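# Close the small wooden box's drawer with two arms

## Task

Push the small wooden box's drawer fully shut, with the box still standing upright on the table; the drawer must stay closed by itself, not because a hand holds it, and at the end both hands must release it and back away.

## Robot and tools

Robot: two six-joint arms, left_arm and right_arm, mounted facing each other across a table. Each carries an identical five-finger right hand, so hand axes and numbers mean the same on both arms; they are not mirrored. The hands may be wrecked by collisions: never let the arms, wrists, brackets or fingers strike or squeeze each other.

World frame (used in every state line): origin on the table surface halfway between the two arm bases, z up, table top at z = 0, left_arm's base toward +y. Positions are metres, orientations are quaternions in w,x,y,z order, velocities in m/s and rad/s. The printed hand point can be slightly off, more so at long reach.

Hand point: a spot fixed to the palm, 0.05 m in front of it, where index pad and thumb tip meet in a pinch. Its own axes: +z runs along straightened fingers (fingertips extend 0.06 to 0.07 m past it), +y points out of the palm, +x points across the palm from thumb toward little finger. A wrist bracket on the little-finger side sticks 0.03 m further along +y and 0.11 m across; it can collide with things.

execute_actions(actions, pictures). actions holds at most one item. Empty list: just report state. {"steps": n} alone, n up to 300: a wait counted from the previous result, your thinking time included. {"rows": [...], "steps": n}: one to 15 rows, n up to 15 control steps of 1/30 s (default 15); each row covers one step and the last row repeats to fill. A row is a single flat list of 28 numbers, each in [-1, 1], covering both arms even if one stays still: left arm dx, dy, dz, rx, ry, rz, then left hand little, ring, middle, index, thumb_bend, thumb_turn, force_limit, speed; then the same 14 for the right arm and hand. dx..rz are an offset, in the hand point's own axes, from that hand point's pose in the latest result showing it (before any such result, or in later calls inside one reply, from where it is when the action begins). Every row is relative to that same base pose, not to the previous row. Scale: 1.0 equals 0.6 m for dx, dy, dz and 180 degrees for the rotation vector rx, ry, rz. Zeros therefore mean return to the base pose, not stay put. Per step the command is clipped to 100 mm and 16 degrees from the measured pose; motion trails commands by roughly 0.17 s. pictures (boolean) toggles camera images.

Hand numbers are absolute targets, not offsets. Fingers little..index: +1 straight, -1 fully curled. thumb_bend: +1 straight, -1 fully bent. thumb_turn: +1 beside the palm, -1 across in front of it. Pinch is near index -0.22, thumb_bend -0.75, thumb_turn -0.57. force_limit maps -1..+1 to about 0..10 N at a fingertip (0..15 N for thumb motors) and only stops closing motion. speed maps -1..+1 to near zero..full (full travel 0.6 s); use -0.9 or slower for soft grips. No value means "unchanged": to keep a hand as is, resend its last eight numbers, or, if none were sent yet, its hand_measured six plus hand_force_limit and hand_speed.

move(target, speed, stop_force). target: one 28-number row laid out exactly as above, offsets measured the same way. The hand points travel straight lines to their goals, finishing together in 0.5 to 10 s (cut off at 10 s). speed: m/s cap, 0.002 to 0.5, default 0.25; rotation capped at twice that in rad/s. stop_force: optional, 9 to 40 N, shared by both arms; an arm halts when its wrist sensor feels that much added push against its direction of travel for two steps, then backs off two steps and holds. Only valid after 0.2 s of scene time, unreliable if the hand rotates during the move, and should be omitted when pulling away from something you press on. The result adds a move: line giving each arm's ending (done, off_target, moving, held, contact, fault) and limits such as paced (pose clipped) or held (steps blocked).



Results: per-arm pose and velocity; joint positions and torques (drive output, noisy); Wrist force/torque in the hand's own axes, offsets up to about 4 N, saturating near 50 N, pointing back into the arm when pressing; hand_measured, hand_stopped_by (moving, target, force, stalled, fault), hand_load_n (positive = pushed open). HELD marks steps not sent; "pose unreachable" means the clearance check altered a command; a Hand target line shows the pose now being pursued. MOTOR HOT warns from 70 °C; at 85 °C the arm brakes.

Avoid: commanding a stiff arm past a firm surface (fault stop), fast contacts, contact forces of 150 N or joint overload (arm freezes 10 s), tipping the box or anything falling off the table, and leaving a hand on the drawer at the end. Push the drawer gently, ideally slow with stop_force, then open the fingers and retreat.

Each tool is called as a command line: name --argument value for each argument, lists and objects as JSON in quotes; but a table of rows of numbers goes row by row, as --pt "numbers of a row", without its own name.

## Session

execute_actions --actions '[]'

Scene clock: 0.00 s of 4800.00 s.
left_arm: end_effector_position=(+0.3228, +0.5167, +0.4844) hand_measured=(+1.000, +1.000, +1.000, +1.000, +1.000, +1.000) hand_load_n=(+0.0, +0.0, +0.0, +0.0, +0.0, +0.0) hand_stopped_by=(target, target, target, target, target, target) hand_force_limit=0.00 hand_speed=-0.80 end_effector_quat_wxyz=(+0.011, +0.340, +0.940, -0.011) end_effector_velocity=(+0.000, -0.000, -0.000) end_effector_angular_velocity=(+0.000, +0.000, +0.000) | right_arm: end_effector_position=(+0.1295, -0.2552, +0.4788) hand_measured=(+1.000, +1.000, +1.000, +1.000, +1.000, +1.000) hand_load_n=(+0.0, +0.0, +0.0, +0.0, +0.0, +0.0) hand_stopped_by=(target, target, target, target, target, target) hand_force_limit=0.00 hand_speed=-0.80 end_effector_quat_wxyz=(+0.009, -0.344, +0.939, +0.001) end_effector_velocity=(-0.000, -0.000, +0.000) end_effector_angular_velocity=(-0.001, +0.002, -0.000)
Joint positions: left_arm=[ 0.555 -1.721  1.315  1.945  1.574 -1.896] | right_arm=[-1.202 -1.719  1.333  1.939  1.569 -1.886]
Joint velocities: left_arm=[ 0.     0.001 -0.    -0.     0.    -0.   ] | right_arm=[-0.    -0.     0.     0.002  0.    -0.   ]
Joint torques (N m, as the arm reports them, + toward a larger angle): no reading
Motor temperatures (°C, as the motors report them): left_arm=[22 23 22 27 25 23] | right_arm=[20 21 21 29 31 25]
Wrist force (N, on the end effector, along its own x y z axes, offset not removed): no reading
Wrist torque (N m, same axes, about the end effector's origin, offset not removed): no reading
Hand target (left_arm): +0.323, +0.517, +0.484; +0.011, +0.340, +0.940, -0.011
Hand target (right_arm): +0.129, -0.255, +0.479; +0.009, -0.344, +0.939, +0.001
camera_calibration (this result's frames):
cam_left_wrist: T_world_to_cam=[[0.705737, 0.707918, -0.0280556, -0.578021], [0.599401, -0.575506, 0.556338, -0.163725], [0.377696, -0.409445, -0.830482, 0.617651], [0, 0, 0, 1]] pos_world=[0.272784, 0.567861, 0.587818]
cam_right_wrist: T_world_to_cam=[[-0.552258, 0.830037, -0.077782, 0.326932], [0.684716, 0.504829, 0.525654, -0.205221], [0.475579, 0.237038, -0.847135, 0.529859], [0, 0, 0, 1]] pos_world=[0.069079, -0.293361, 0.582167]

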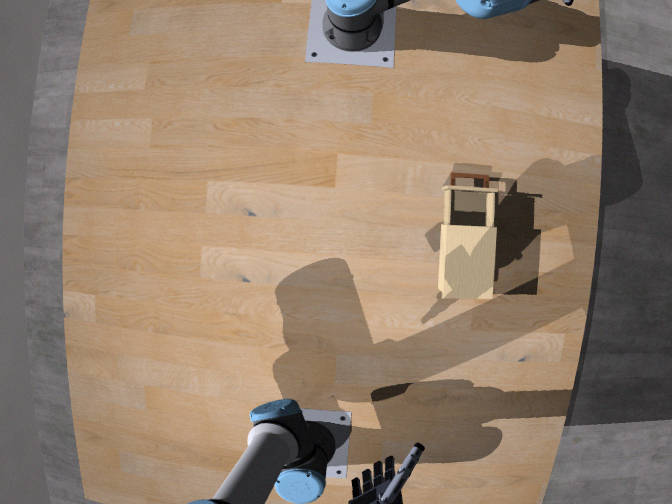

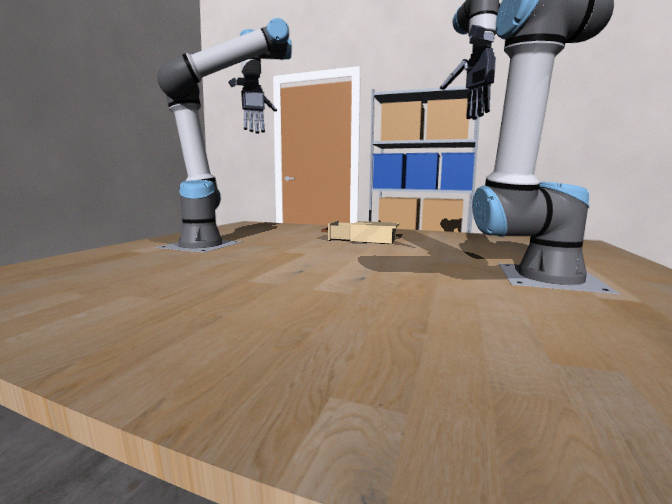

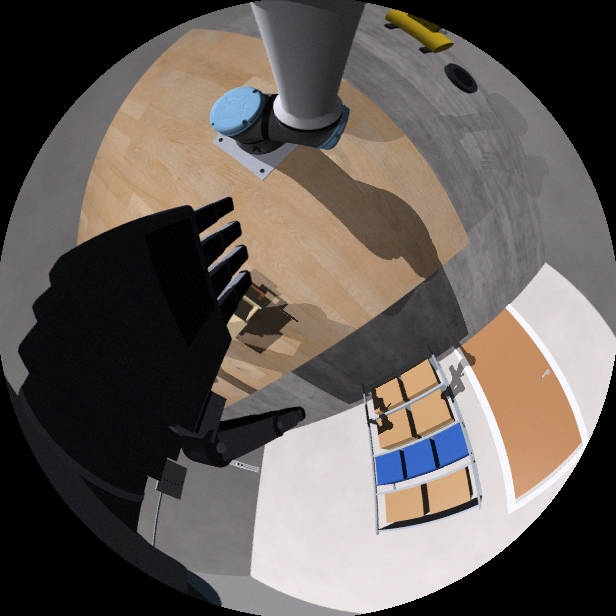

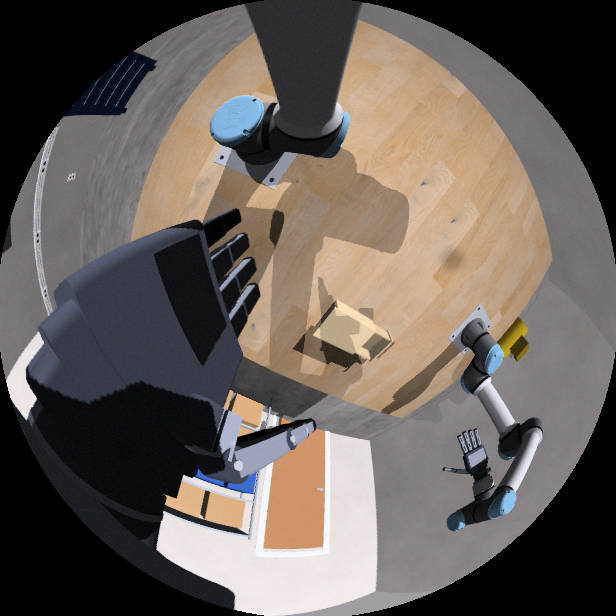

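zoom_image --camera "cam_high" --region '[400, 150, 560, 310]'

zoom_image --camera "cam_low" --region '[290, 200, 430, 270]'

Region (400, 150, 560, 310) of cam_high's 672x504 image, scaled by 3.150, with more detail than that image has.

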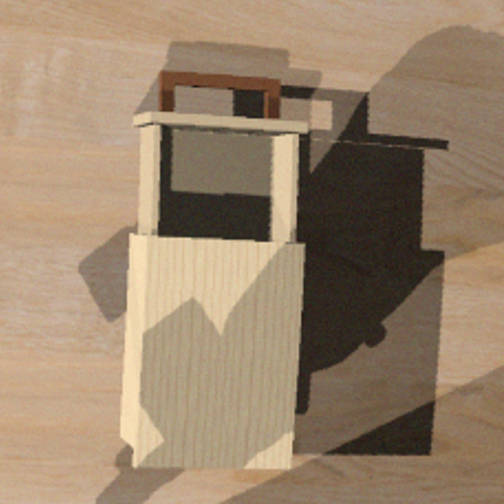

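Region (290, 200, 430, 270) of cam_low's 672x504 image, scaled by 3.600, with more detail than that image has.

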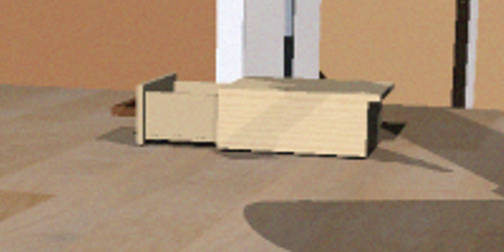

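move --target '[-0.225,-0.16,0.699,0.0986,-0.0343,-0.2344,1,1,1,1,1,1,0,-0.8,-0.517,-0.0485,0.616,-0.1333,-0.0397,0.2064,1,1,1,1,1,1,0,-0.8]' --speed 0.3

zoom_image --camera "cam_low" --region '[280, 180, 440, 270]'

Scene clock: 20.00 s of 4800.00 s.
left_arm: end_effector_position=(+0.3710, +0.3450, +0.0707) hand_measured=(+1.000, +1.000, +1.000, +1.000, +1.000, +1.000) hand_load_n=(+0.0, +0.0, +0.0, +0.0, +0.0, +0.0) hand_stopped_by=(target, target, target, target, target, target) hand_force_limit=0.00 hand_speed=-0.80 end_effector_quat_wxyz=(-0.005, +0.023, -0.984, +0.174) end_effector_velocity=(+0.000, -0.000, -0.003) end_effector_angular_velocity=(+0.000, +0.000, +0.002) | right_arm: end_effector_position=(+0.3909, -0.0737, +0.1152) hand_measured=(+1.000, +1.000, +1.000, +1.000, +1.000, +1.000) hand_load_n=(+0.0, +0.0, +0.0, +0.0, +0.0, +0.0) hand_stopped_by=(target, target, target, target, target, target) hand_force_limit=0.00 hand_speed=-0.80 end_effector_quat_wxyz=(-0.005, -0.024, +0.976, +0.216) end_effector_velocity=(+0.001, +0.001, -0.001) end_effector_angular_velocity=(+0.001, -0.001, -0.002)
Joint positions: left_arm=[ 0.566 -1.298  1.879  0.682  1.74  -2.651] | right_arm=[-1.212 -1.065  1.609  0.877  1.159 -1.21 ]
Joint velocities: left_arm=[ 0.     0.005  0.001 -0.006 -0.001 -0.002] | right_arm=[ 0.001  0.004 -0.003 -0.004 -0.     0.004]
Joint torques (N m, as the arm reports them, + toward a larger angle): left_arm=[ -8.95 -20.41  -7.54   0.45  -2.4   -1.4 ] | right_arm=[ 10.   -30.28 -24.41   0.13  -2.95   2.03]
Motor temperatures (°C, as the motors report them): left_arm=[22 23 22 27 25 23] | right_arm=[20 21 21 29 31 25]
Wrist force (N, on the end effector, along its own x y z axes, offset not removed): left_arm=[-0.7 1.0 -0.3] | right_arm=[-0.3 1.3 -3.1]
Wrist torque (N m, same axes, about the end effector's origin, offset not removed): left_arm=[0.34 0.05 -0.06] | right_arm=[0.48 0.08 0.02]
Hand target (left_arm): +0.371, +0.345, +0.070; +0.005, -0.023, +0.984, -0.174
Hand target (right_arm): +0.391, -0.074, +0.115; -0.005, -0.023, +0.976, +0.217
Off the commanded pose (left_arm): 0.001 m, 0 deg.
Off the commanded pose (right_arm): 0.000 m, 0 deg.
After step 90, 14.67 s passed at rest.
move: done
camera_calibration (this result's frames):
cam_left_wrist: T_world_to_cam=[[0.046024, 0.932883, -0.357227, -0.31166], [0.837553, 0.158856, 0.522752, -0.40055], [0.544414, -0.323256, -0.774028, 0.0899789], [0, 0, 0, 1]] pos_world=[0.30084, 0.383458, 0.167701]
cam_right_wrist: T_world_to_cam=[[0.0689213, 0.934187, 0.350062, 0.00797183], [0.870204, -0.227888, 0.43682, -0.400977], [0.487847, 0.27452, -0.82864, 0.050348], [0, 0, 0, 1]] pos_world=[0.323821, -0.112647, 0.214085]

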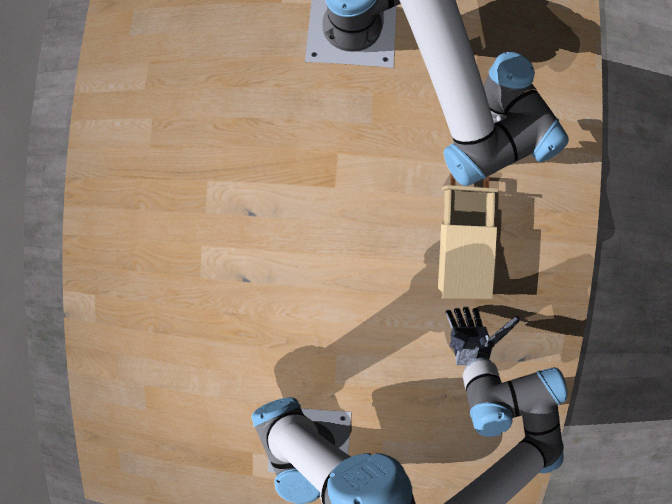

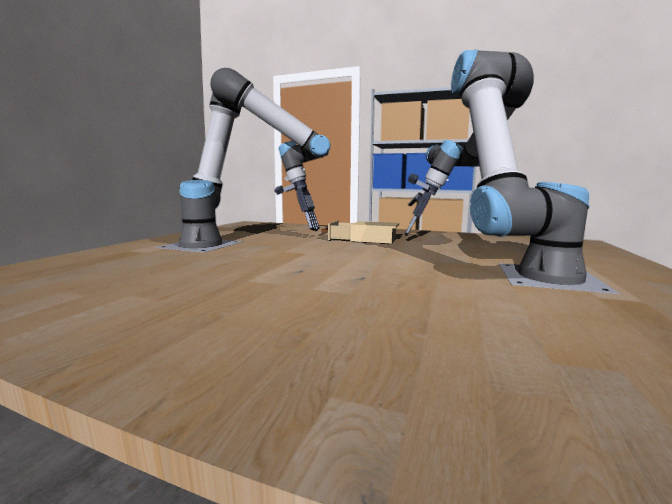

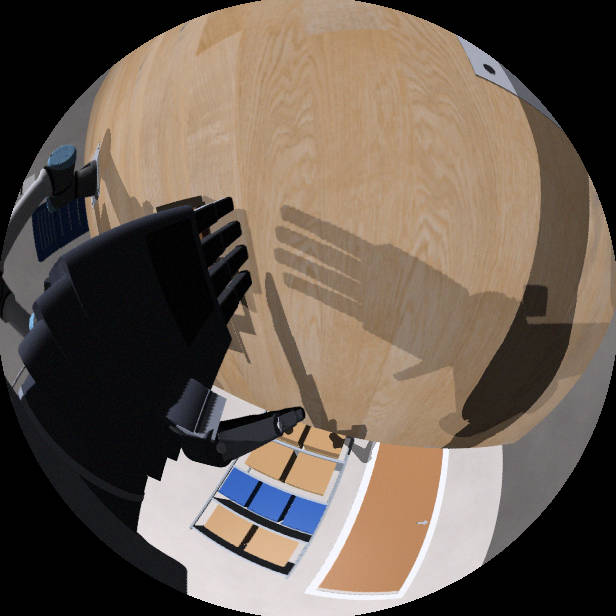

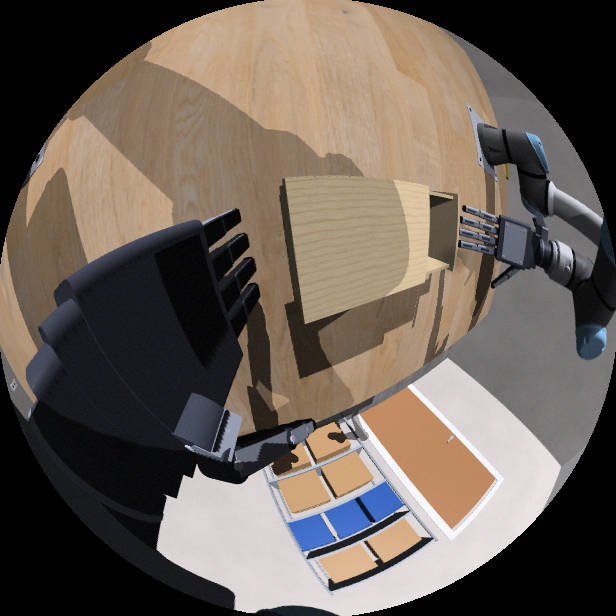

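Region (280, 180, 440, 270) of cam_low's 672x504 image, scaled by 3.150, with more detail than that image has; it fills the top 284 rows of this view, and the rest is white.

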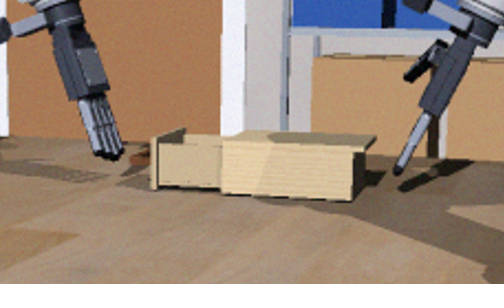

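move --target '[0,-0.015,0.032,0,0,0,1,1,1,1,1,1,0,-0.8,0,0.05,0.023,0,0,0,1,1,1,1,1,1,0,-0.8]' --speed 0.04 --stop_force 10

zoom_image --camera "cam_low" --region '[280, 180, 440, 270]'

Scene clock: 23.70 s of 4800.00 s.
left_arm: end_effector_position=(+0.3717, +0.3301, +0.0558) hand_measured=(+1.000, +1.000, +1.000, +1.000, +1.000, +1.000) hand_load_n=(+0.0, +0.0, +0.0, +0.0, +0.0, +0.0) hand_stopped_by=(target, target, target, target, target, target) hand_force_limit=0.00 hand_speed=-0.80 end_effector_quat_wxyz=(-0.005, +0.023, -0.984, +0.174) end_effector_velocity=(-0.000, -0.002, -0.001) end_effector_angular_velocity=(-0.000, +0.000, -0.001) | right_arm: end_effector_position=(+0.3892, -0.0411, +0.1154) hand_measured=(+1.000, +1.000, +1.000, +1.000, +1.000, +1.000) hand_load_n=(+0.0, +0.0, +0.0, +0.0, +0.0, +0.0) hand_stopped_by=(target, target, target, target, target, target) hand_force_limit=0.00 hand_speed=-0.80 end_effector_quat_wxyz=(-0.005, -0.024, +0.976, +0.216) end_effector_velocity=(-0.000, +0.003, -0.001) end_effector_angular_velocity=(-0.001, +0.002, +0.001)
Joint positions: left_arm=[ 0.546 -1.257  1.867  0.65   1.734 -2.671] | right_arm=[-1.145 -1.028  1.54   0.881  1.17  -1.138]
Joint velocities: left_arm=[-0.002  0.003 -0.001 -0.002  0.    -0.001] | right_arm=[ 0.005  0.005 -0.006  0.001  0.001  0.005]
Joint torques (N m, as the arm reports them, + toward a larger angle): left_arm=[-10.91 -21.77 -23.08   0.21  -2.29  -1.54] | right_arm=[ 11.27 -31.27 -24.91   3.71   1.44   2.07]
Motor temperatures (°C, as the motors report them): left_arm=[22 23 22 27 25 23] | right_arm=[20 21 21 29 31 25]
Wrist force (N, on the end effector, along its own x y z axes, offset not removed): left_arm=[0.1 0.8 0.2] | right_arm=[0.9 0.6 -0.1]
Wrist torque (N m, same axes, about the end effector's origin, offset not removed): left_arm=[0.19 -0.15 0.02] | right_arm=[0.27 -0.22 0.09]
Hand target (left_arm): +0.372, +0.330, +0.056; +0.005, -0.023, +0.984, -0.174
Hand target (right_arm): +0.389, -0.041, +0.115; -0.005, -0.024, +0.976, +0.216
Off the commanded pose (left_arm): 0.000 m, 0 deg.
Off the commanded pose (right_arm): 0.000 m, 0 deg.
move: done
camera_calibration (this result's frames):
cam_left_wrist: T_world_to_cam=[[0.0460327, 0.932886, -0.357217, -0.303118], [0.837546, 0.158847, 0.522766, -0.391046], [0.544424, -0.32325, -0.774023, 0.0733063], [0, 0, 0, 1]] pos_world=[0.301563, 0.368587, 0.152888]
cam_right_wrist: T_world_to_cam=[[0.0688963, 0.934205, 0.350021, -0.0224761], [0.870202, -0.22785, 0.436845, -0.392184], [0.487855, 0.274492, -0.828645, 0.042292], [0, 0, 0, 1]] pos_world=[0.322195, -0.0799705, 0.214236]

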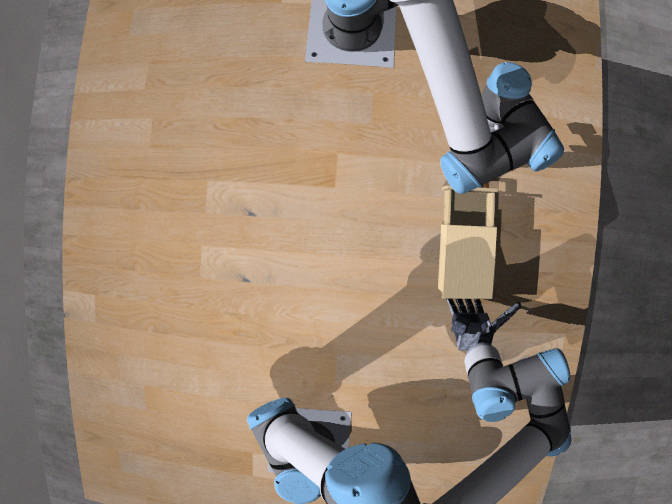

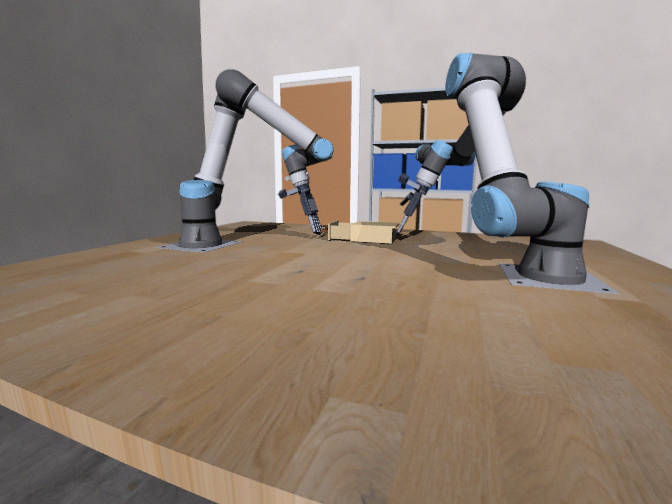

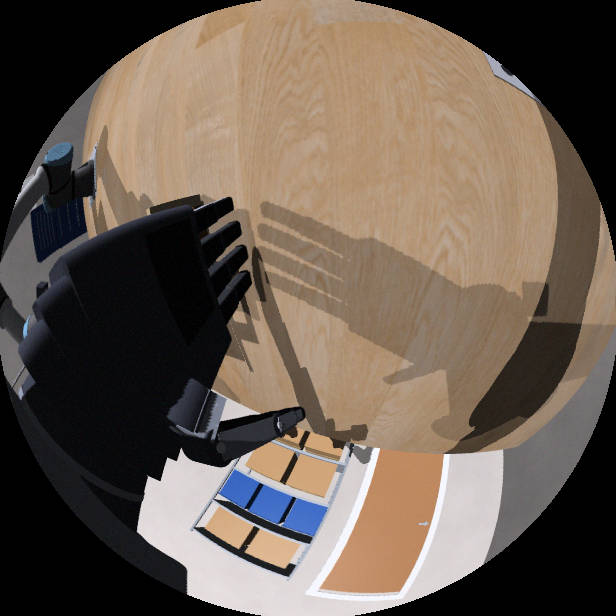

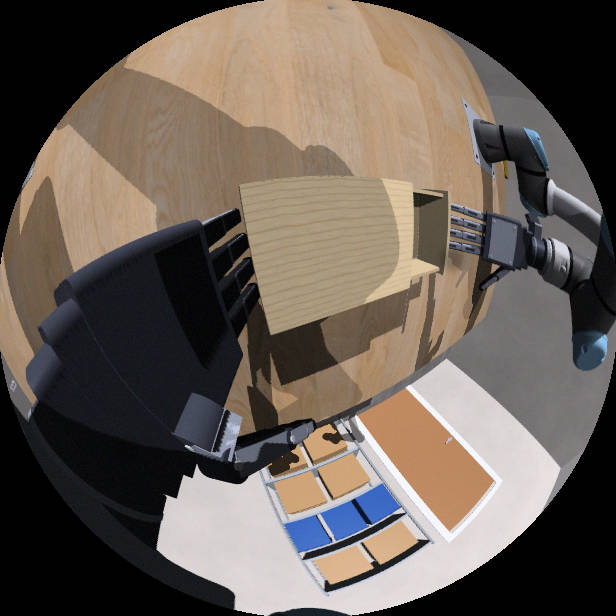

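Region (280, 180, 440, 270) of cam_low's 672x504 image, scaled by 3.150, with more detail than that image has; it fills the top 284 rows of this view, and the rest is white.

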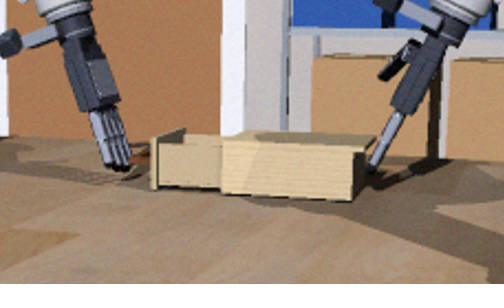

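move --target '[0,-0.141,0.0513,0,0,0,1,1,1,1,1,1,0,-0.8,0,0,0,0,0,0,1,1,1,1,1,1,0,-0.8]' --speed 0.03 --stop_force 15

zoom_image --camera "cam_low" --region '[280, 180, 440, 270]'

Scene clock: 29.07 s of 4800.00 s.
left_arm: end_effector_position=(+0.3760, +0.2405, +0.0559) hand_measured=(+1.000, +1.000, +1.000, +1.000, +1.000, +1.000) hand_load_n=(+0.0, -2.0, -1.5, -1.5, +0.0, +0.0) hand_stopped_by=(target, target, target, target, target, target) hand_force_limit=0.00 hand_speed=-0.80 end_effector_quat_wxyz=(-0.005, +0.023, -0.984, +0.174) end_effector_velocity=(+0.000, -0.002, +0.000) end_effector_angular_velocity=(+0.002, -0.000, +0.000) | right_arm: end_effector_position=(+0.3892, -0.0411, +0.1154) hand_measured=(+1.000, +1.000, +1.000, +1.000, +1.000, +1.000) hand_load_n=(+0.0, +0.0, +0.0, +0.0, +0.0, +0.0) hand_stopped_by=(target, target, target, target, target, target) hand_force_limit=0.00 hand_speed=-0.80 end_effector_quat_wxyz=(-0.005, -0.024, +0.976, +0.216) end_effector_velocity=(+0.000, +0.000, +0.000) end_effector_angular_velocity=(+0.001, -0.001, -0.000)
Joint positions: left_arm=[ 0.447 -1.123  1.665  0.704  1.703 -2.766] | right_arm=[-1.145 -1.028  1.54   0.881  1.17  -1.138]
Joint velocities: left_arm=[-0.002  0.004 -0.007  0.004 -0.002 -0.002] | right_arm=[ 0.    -0.    -0.    -0.001 -0.     0.   ]
Joint torques (N m, as the arm reports them, + toward a larger angle): left_arm=[-11.95 -28.75 -26.73   1.04  -1.77  -1.92] | right_arm=[ -9.96 -43.74  -5.72  -0.26  -3.43  -2.65]
Motor temperatures (°C, as the motors report them): left_arm=[22 23 22 27 25 23] | right_arm=[20 21 21 29 31 25]
Wrist force (N, on the end effector, along its own x y z axes, offset not removed): left_arm=[1.3 8.0 -2.0] | right_arm=[0.9 -1.5 -3.7]
Wrist torque (N m, same axes, about the end effector's origin, offset not removed): left_arm=[0.16 0.02 0.27] | right_arm=[0.62 -0.05 0.06]
Hand target (left_arm): +0.376, +0.240, +0.056; +0.005, -0.023, +0.984, -0.174
Hand target (right_arm): +0.389, -0.041, +0.115; -0.005, -0.024, +0.976, +0.216
Off the commanded pose (left_arm): 0.000 m, 0 deg.
Off the commanded pose (right_arm): 0.000 m, 0 deg.
move: done
camera_calibration (this result's frames):
cam_left_wrist: T_world_to_cam=[[0.0460745, 0.932912, -0.357146, -0.219732], [0.837501, 0.1588, 0.522852, -0.380432], [0.544489, -0.3232, -0.773998, 0.0420095], [0, 0, 0, 1]] pos_world=[0.305863, 0.278981, 0.152949]
cam_right_wrist: T_world_to_cam=[[0.0688992, 0.934205, 0.350021, -0.0224773], [0.870201, -0.227853, 0.436845, -0.392185], [0.487856, 0.27449, -0.828645, 0.0422911], [0, 0, 0, 1]] pos_world=[0.322196, -0.0799704, 0.214236]

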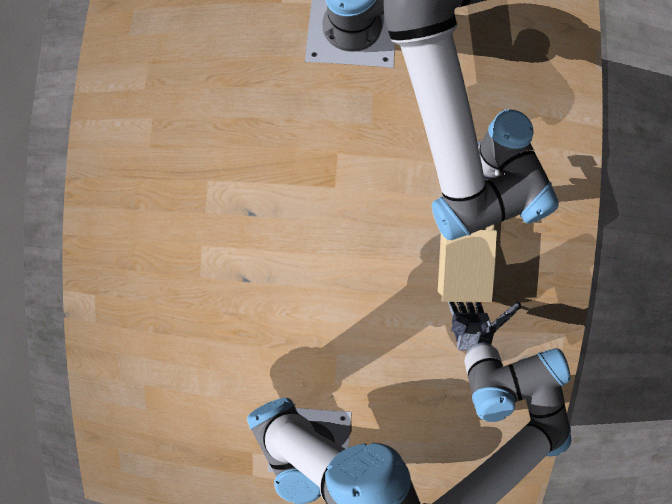

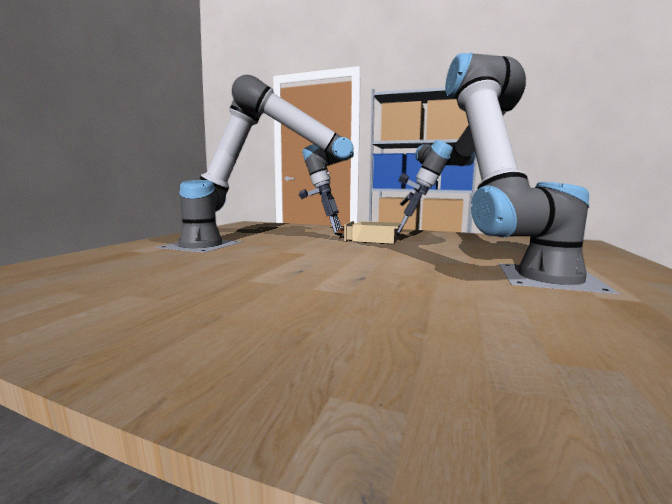

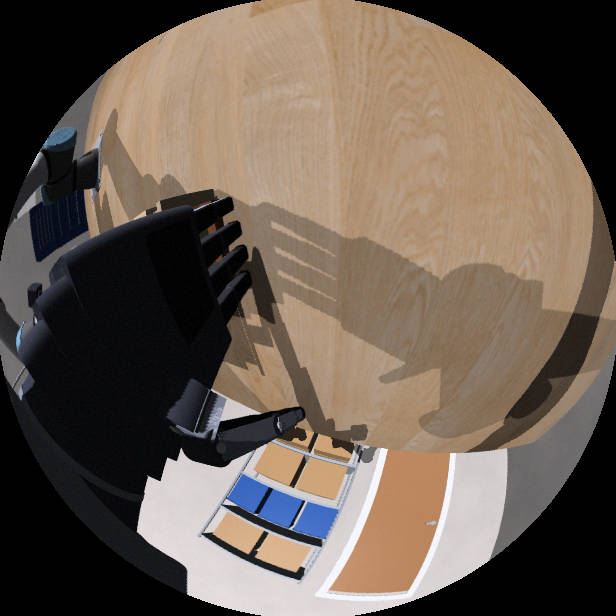

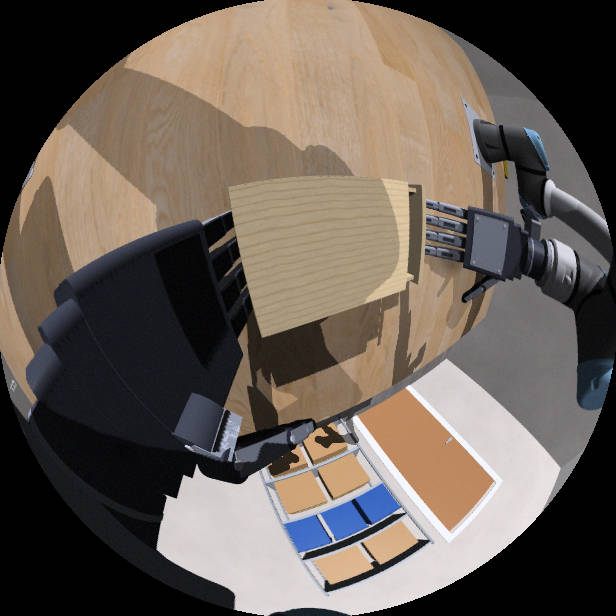

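Region (280, 180, 440, 270) of cam_low's 672x504 image, scaled by 3.150, with more detail than that image has; it fills the top 284 rows of this view, and the rest is white.

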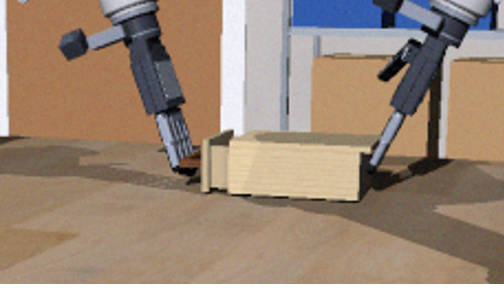

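move --target '[0,-0.05,0.0182,0,0,0,1,1,1,1,1,1,0,-0.8,0,0,0,0,0,0,1,1,1,1,1,1,0,-0.8]' --speed 0.008 --stop_force 10

zoom_image --camera "cam_low" --region '[280, 180, 440, 270]'

Scene clock: 34.40 s of 4800.00 s.
left_arm: end_effector_position=(+0.3773, +0.2143, +0.0559) hand_measured=(+1.000, +1.000, +1.000, +1.000, +1.000, +1.000) hand_load_n=(-2.5, -4.5, -4.5, -4.0, +0.0, +0.0) hand_stopped_by=(target, target, target, target, target, target) hand_force_limit=0.00 hand_speed=-0.80 end_effector_quat_wxyz=(-0.005, +0.023, -0.985, +0.174) end_effector_velocity=(+0.000, +0.002, +0.000) end_effector_angular_velocity=(-0.002, -0.002, -0.002) | right_arm: end_effector_position=(+0.3892, -0.0411, +0.1154) hand_measured=(+1.000, +1.000, +1.000, +1.000, +1.000, +1.000) hand_load_n=(+0.0, +0.0, +0.5, +0.5, +0.0, +0.0) hand_stopped_by=(target, target, target, target, target, target) hand_force_limit=0.00 hand_speed=-0.80 end_effector_quat_wxyz=(-0.005, -0.024, +0.976, +0.216) end_effector_velocity=(+0.000, -0.000, +0.000) end_effector_angular_velocity=(-0.000, -0.000, -0.002)
Joint positions: left_arm=[ 0.424 -1.08   1.597  0.727  1.695 -2.788] | right_arm=[-1.145 -1.028  1.54   0.881  1.17  -1.138]
Joint velocities: left_arm=[ 0.002 -0.005  0.007 -0.004  0.     0.003] | right_arm=[-0.001 -0.     0.    -0.     0.     0.001]
Joint torques (N m, as the arm reports them, + toward a larger angle): left_arm=[  1.81 -46.62 -15.75  -5.83   1.91   1.49] | right_arm=[ -5.03 -42.84  -7.84  -0.06  -3.49  -2.54]
Motor temperatures (°C, as the motors report them): left_arm=[22 23 22 27 25 23] | right_arm=[20 21 21 29 31 25]
Wrist force (N, on the end effector, along its own x y z axes, offset not removed): left_arm=[0.4 19.1 -11.1] | right_arm=[-0.1 -12.2 -12.0]
Wrist torque (N m, same axes, about the end effector's origin, offset not removed): left_arm=[0.21 0.24 0.51] | right_arm=[1.24 0.19 -0.17]
Hand target (left_arm): +0.377, +0.215, +0.056; +0.005, -0.023, +0.985, -0.174
Hand target (right_arm): +0.389, -0.041, +0.115; -0.005, -0.024, +0.976, +0.216
Off the commanded pose (left_arm): 0.006 m, 0 deg.
Off the commanded pose (right_arm): 0.000 m, 0 deg.
move: contact (left_arm)
camera_calibration (this result's frames):
cam_left_wrist: T_world_to_cam=[[0.0459286, 0.933077, -0.356731, -0.195339], [0.837475, 0.1587, 0.522924, -0.377248], [0.544542, -0.322771, -0.77414, 0.0327517], [0, 0, 0, 1]] pos_world=[0.307073, 0.252707, 0.152943]
cam_right_wrist: T_world_to_cam=[[0.0689078, 0.934204, 0.35002, -0.0224759], [0.8702, -0.22786, 0.436844, -0.392188], [0.487857, 0.274485, -0.828646, 0.0422898], [0, 0, 0, 1]] pos_world=[0.3222, -0.0799748, 0.214235]

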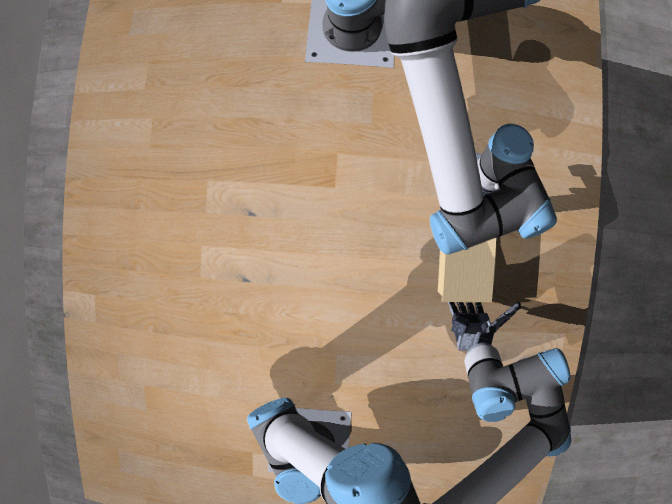

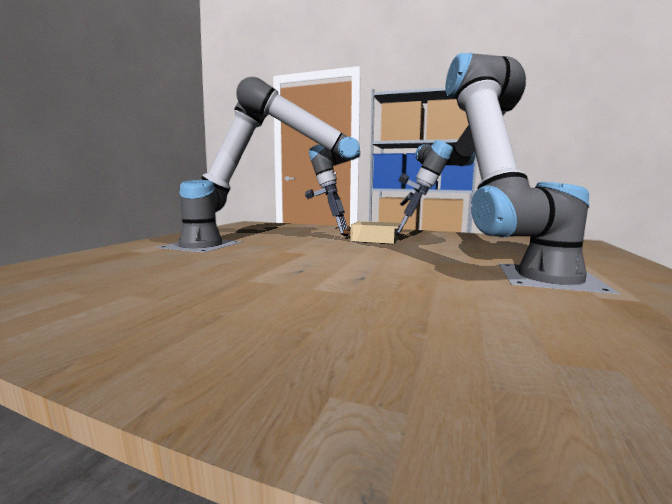

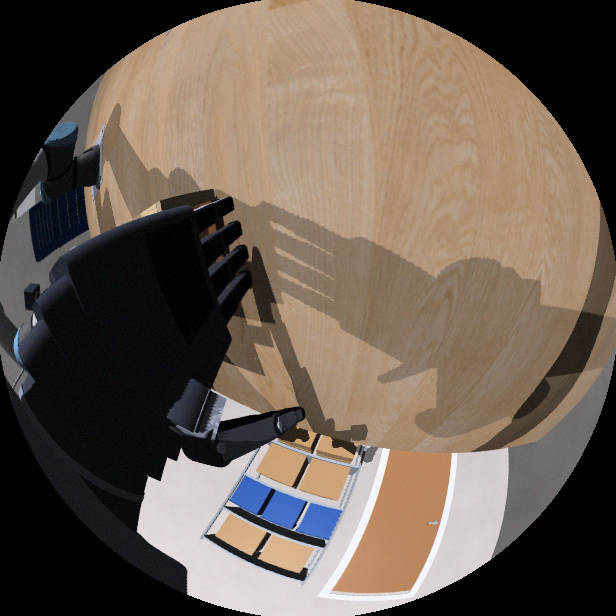

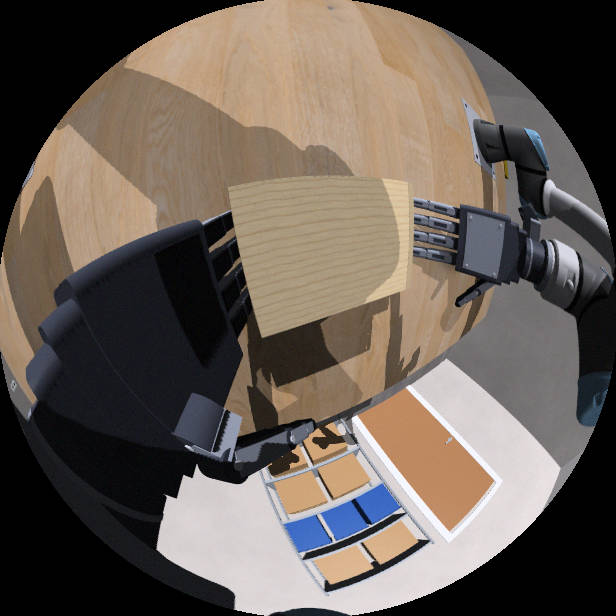

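Region (280, 180, 440, 270) of cam_low's 672x504 image, scaled by 3.150, with more detail than that image has; it fills the top 284 rows of this view, and the rest is white.

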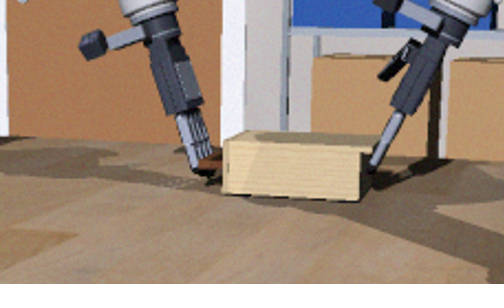

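move --target '[0,0.22,-0.25,0,0,0,1,1,1,1,1,1,0,-0.8,0,-0.13,-0.23,0,0,0,1,1,1,1,1,1,0,-0.8]' --speed 0.2

Scene clock: 37.83 s of 4800.00 s.
left_arm: end_effector_position=(+0.3688, +0.3892, +0.1515) hand_measured=(+1.000, +1.000, +1.000, +1.000, +1.000, +1.000) hand_load_n=(+0.0, +0.0, +0.0, +0.0, +0.0, +0.0) hand_stopped_by=(target, target, target, target, target, target) hand_force_limit=0.00 hand_speed=-0.80 end_effector_quat_wxyz=(-0.005, +0.023, -0.985, +0.174) end_effector_velocity=(-0.000, +0.002, +0.002) end_effector_angular_velocity=(-0.001, +0.000, +0.000) | right_arm: end_effector_position=(+0.3955, -0.1697, +0.2075) hand_measured=(+1.000, +1.000, +1.000, +1.000, +1.000, +1.000) hand_load_n=(+0.0, +0.0, +0.0, +0.0, +0.0, +0.0) hand_stopped_by=(target, target, target, target, target, target) hand_force_limit=0.00 hand_speed=-0.80 end_effector_quat_wxyz=(-0.005, -0.023, +0.976, +0.217) end_effector_velocity=(-0.000, -0.002, +0.002) end_effector_angular_velocity=(+0.001, -0.002, +0.001)
Joint positions: left_arm=[ 0.635 -1.45   1.838  0.888  1.76  -2.584] | right_arm=[-1.438 -1.259  1.661  1.121  1.136 -1.457]
Joint velocities: left_arm=[ 0.003 -0.004  0.     0.004  0.002  0.002] | right_arm=[-0.004 -0.003  0.001  0.003 -0.001 -0.006]
Joint torques (N m, as the arm reports them, + toward a larger angle): left_arm=[  8.91 -32.41  -8.52   3.02   2.69   1.56] | right_arm=[-10.61 -35.96  -5.33   3.51  -2.92  -2.6 ]
Motor temperatures (°C, as the motors report them): left_arm=[22 23 22 27 25 23] | right_arm=[20 21 21 29 31 25]
Wrist force (N, on the end effector, along its own x y z axes, offset not removed): left_arm=[0.9 1.6 1.0] | right_arm=[-0.9 0.1 -3.2]
Wrist torque (N m, same axes, about the end effector's origin, offset not removed): left_arm=[0.35 -0.28 0.08] | right_arm=[0.29 0.23 0.10]
Hand target (left_arm): +0.369, +0.389, +0.152; +0.005, -0.023, +0.985, -0.174
Hand target (right_arm): +0.396, -0.170, +0.208; -0.005, -0.024, +0.976, +0.217
Off the commanded pose (left_arm): 0.000 m, 0 deg.
Off the commanded pose (right_arm): 0.000 m, 0 deg.
move: done
camera_calibration (this result's frames):
cam_left_wrist: T_world_to_cam=[[0.0458369, 0.933031, -0.356864, -0.323949], [0.83755, 0.158803, 0.522773, -0.447903], [0.544435, -0.322854, -0.774181, 0.167907], [0, 0, 0, 1]] pos_world=[0.298576, 0.427592, 0.248536]
cam_right_wrist: T_world_to_cam=[[0.0689835, 0.934073, 0.350356, 0.0649382], [0.870161, -0.228099, 0.436796, -0.467228], [0.487916, 0.274734, -0.828529, 0.15084], [0, 0, 0, 1]] pos_world=[0.328487, -0.208672, 0.306307]

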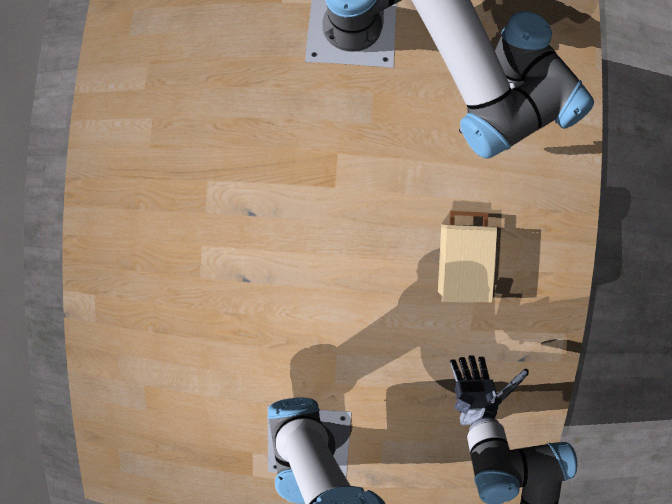

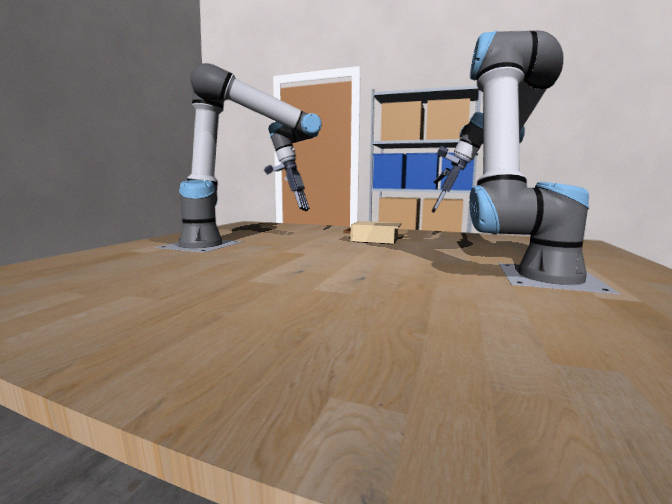

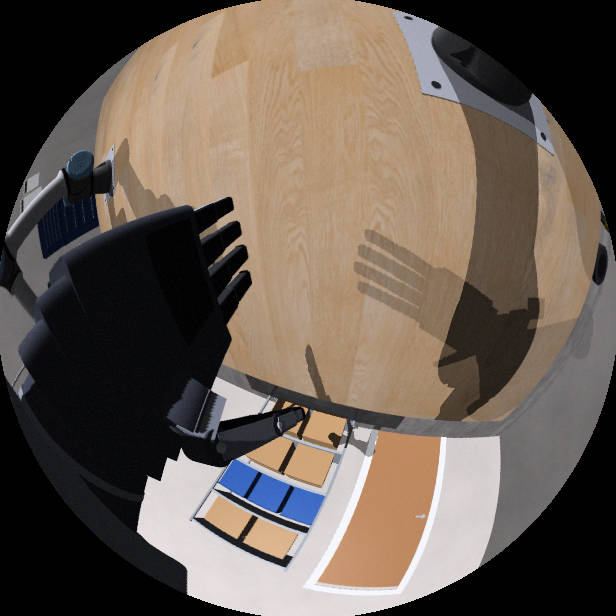

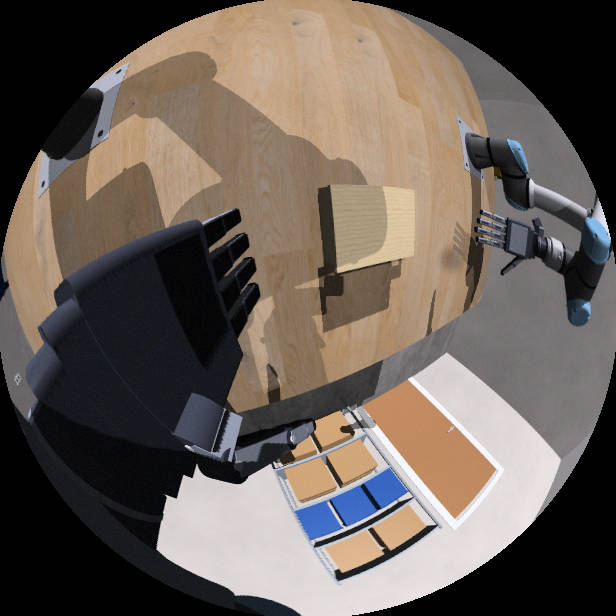

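finished_scene --scene 2

The scene is finished: the task was done.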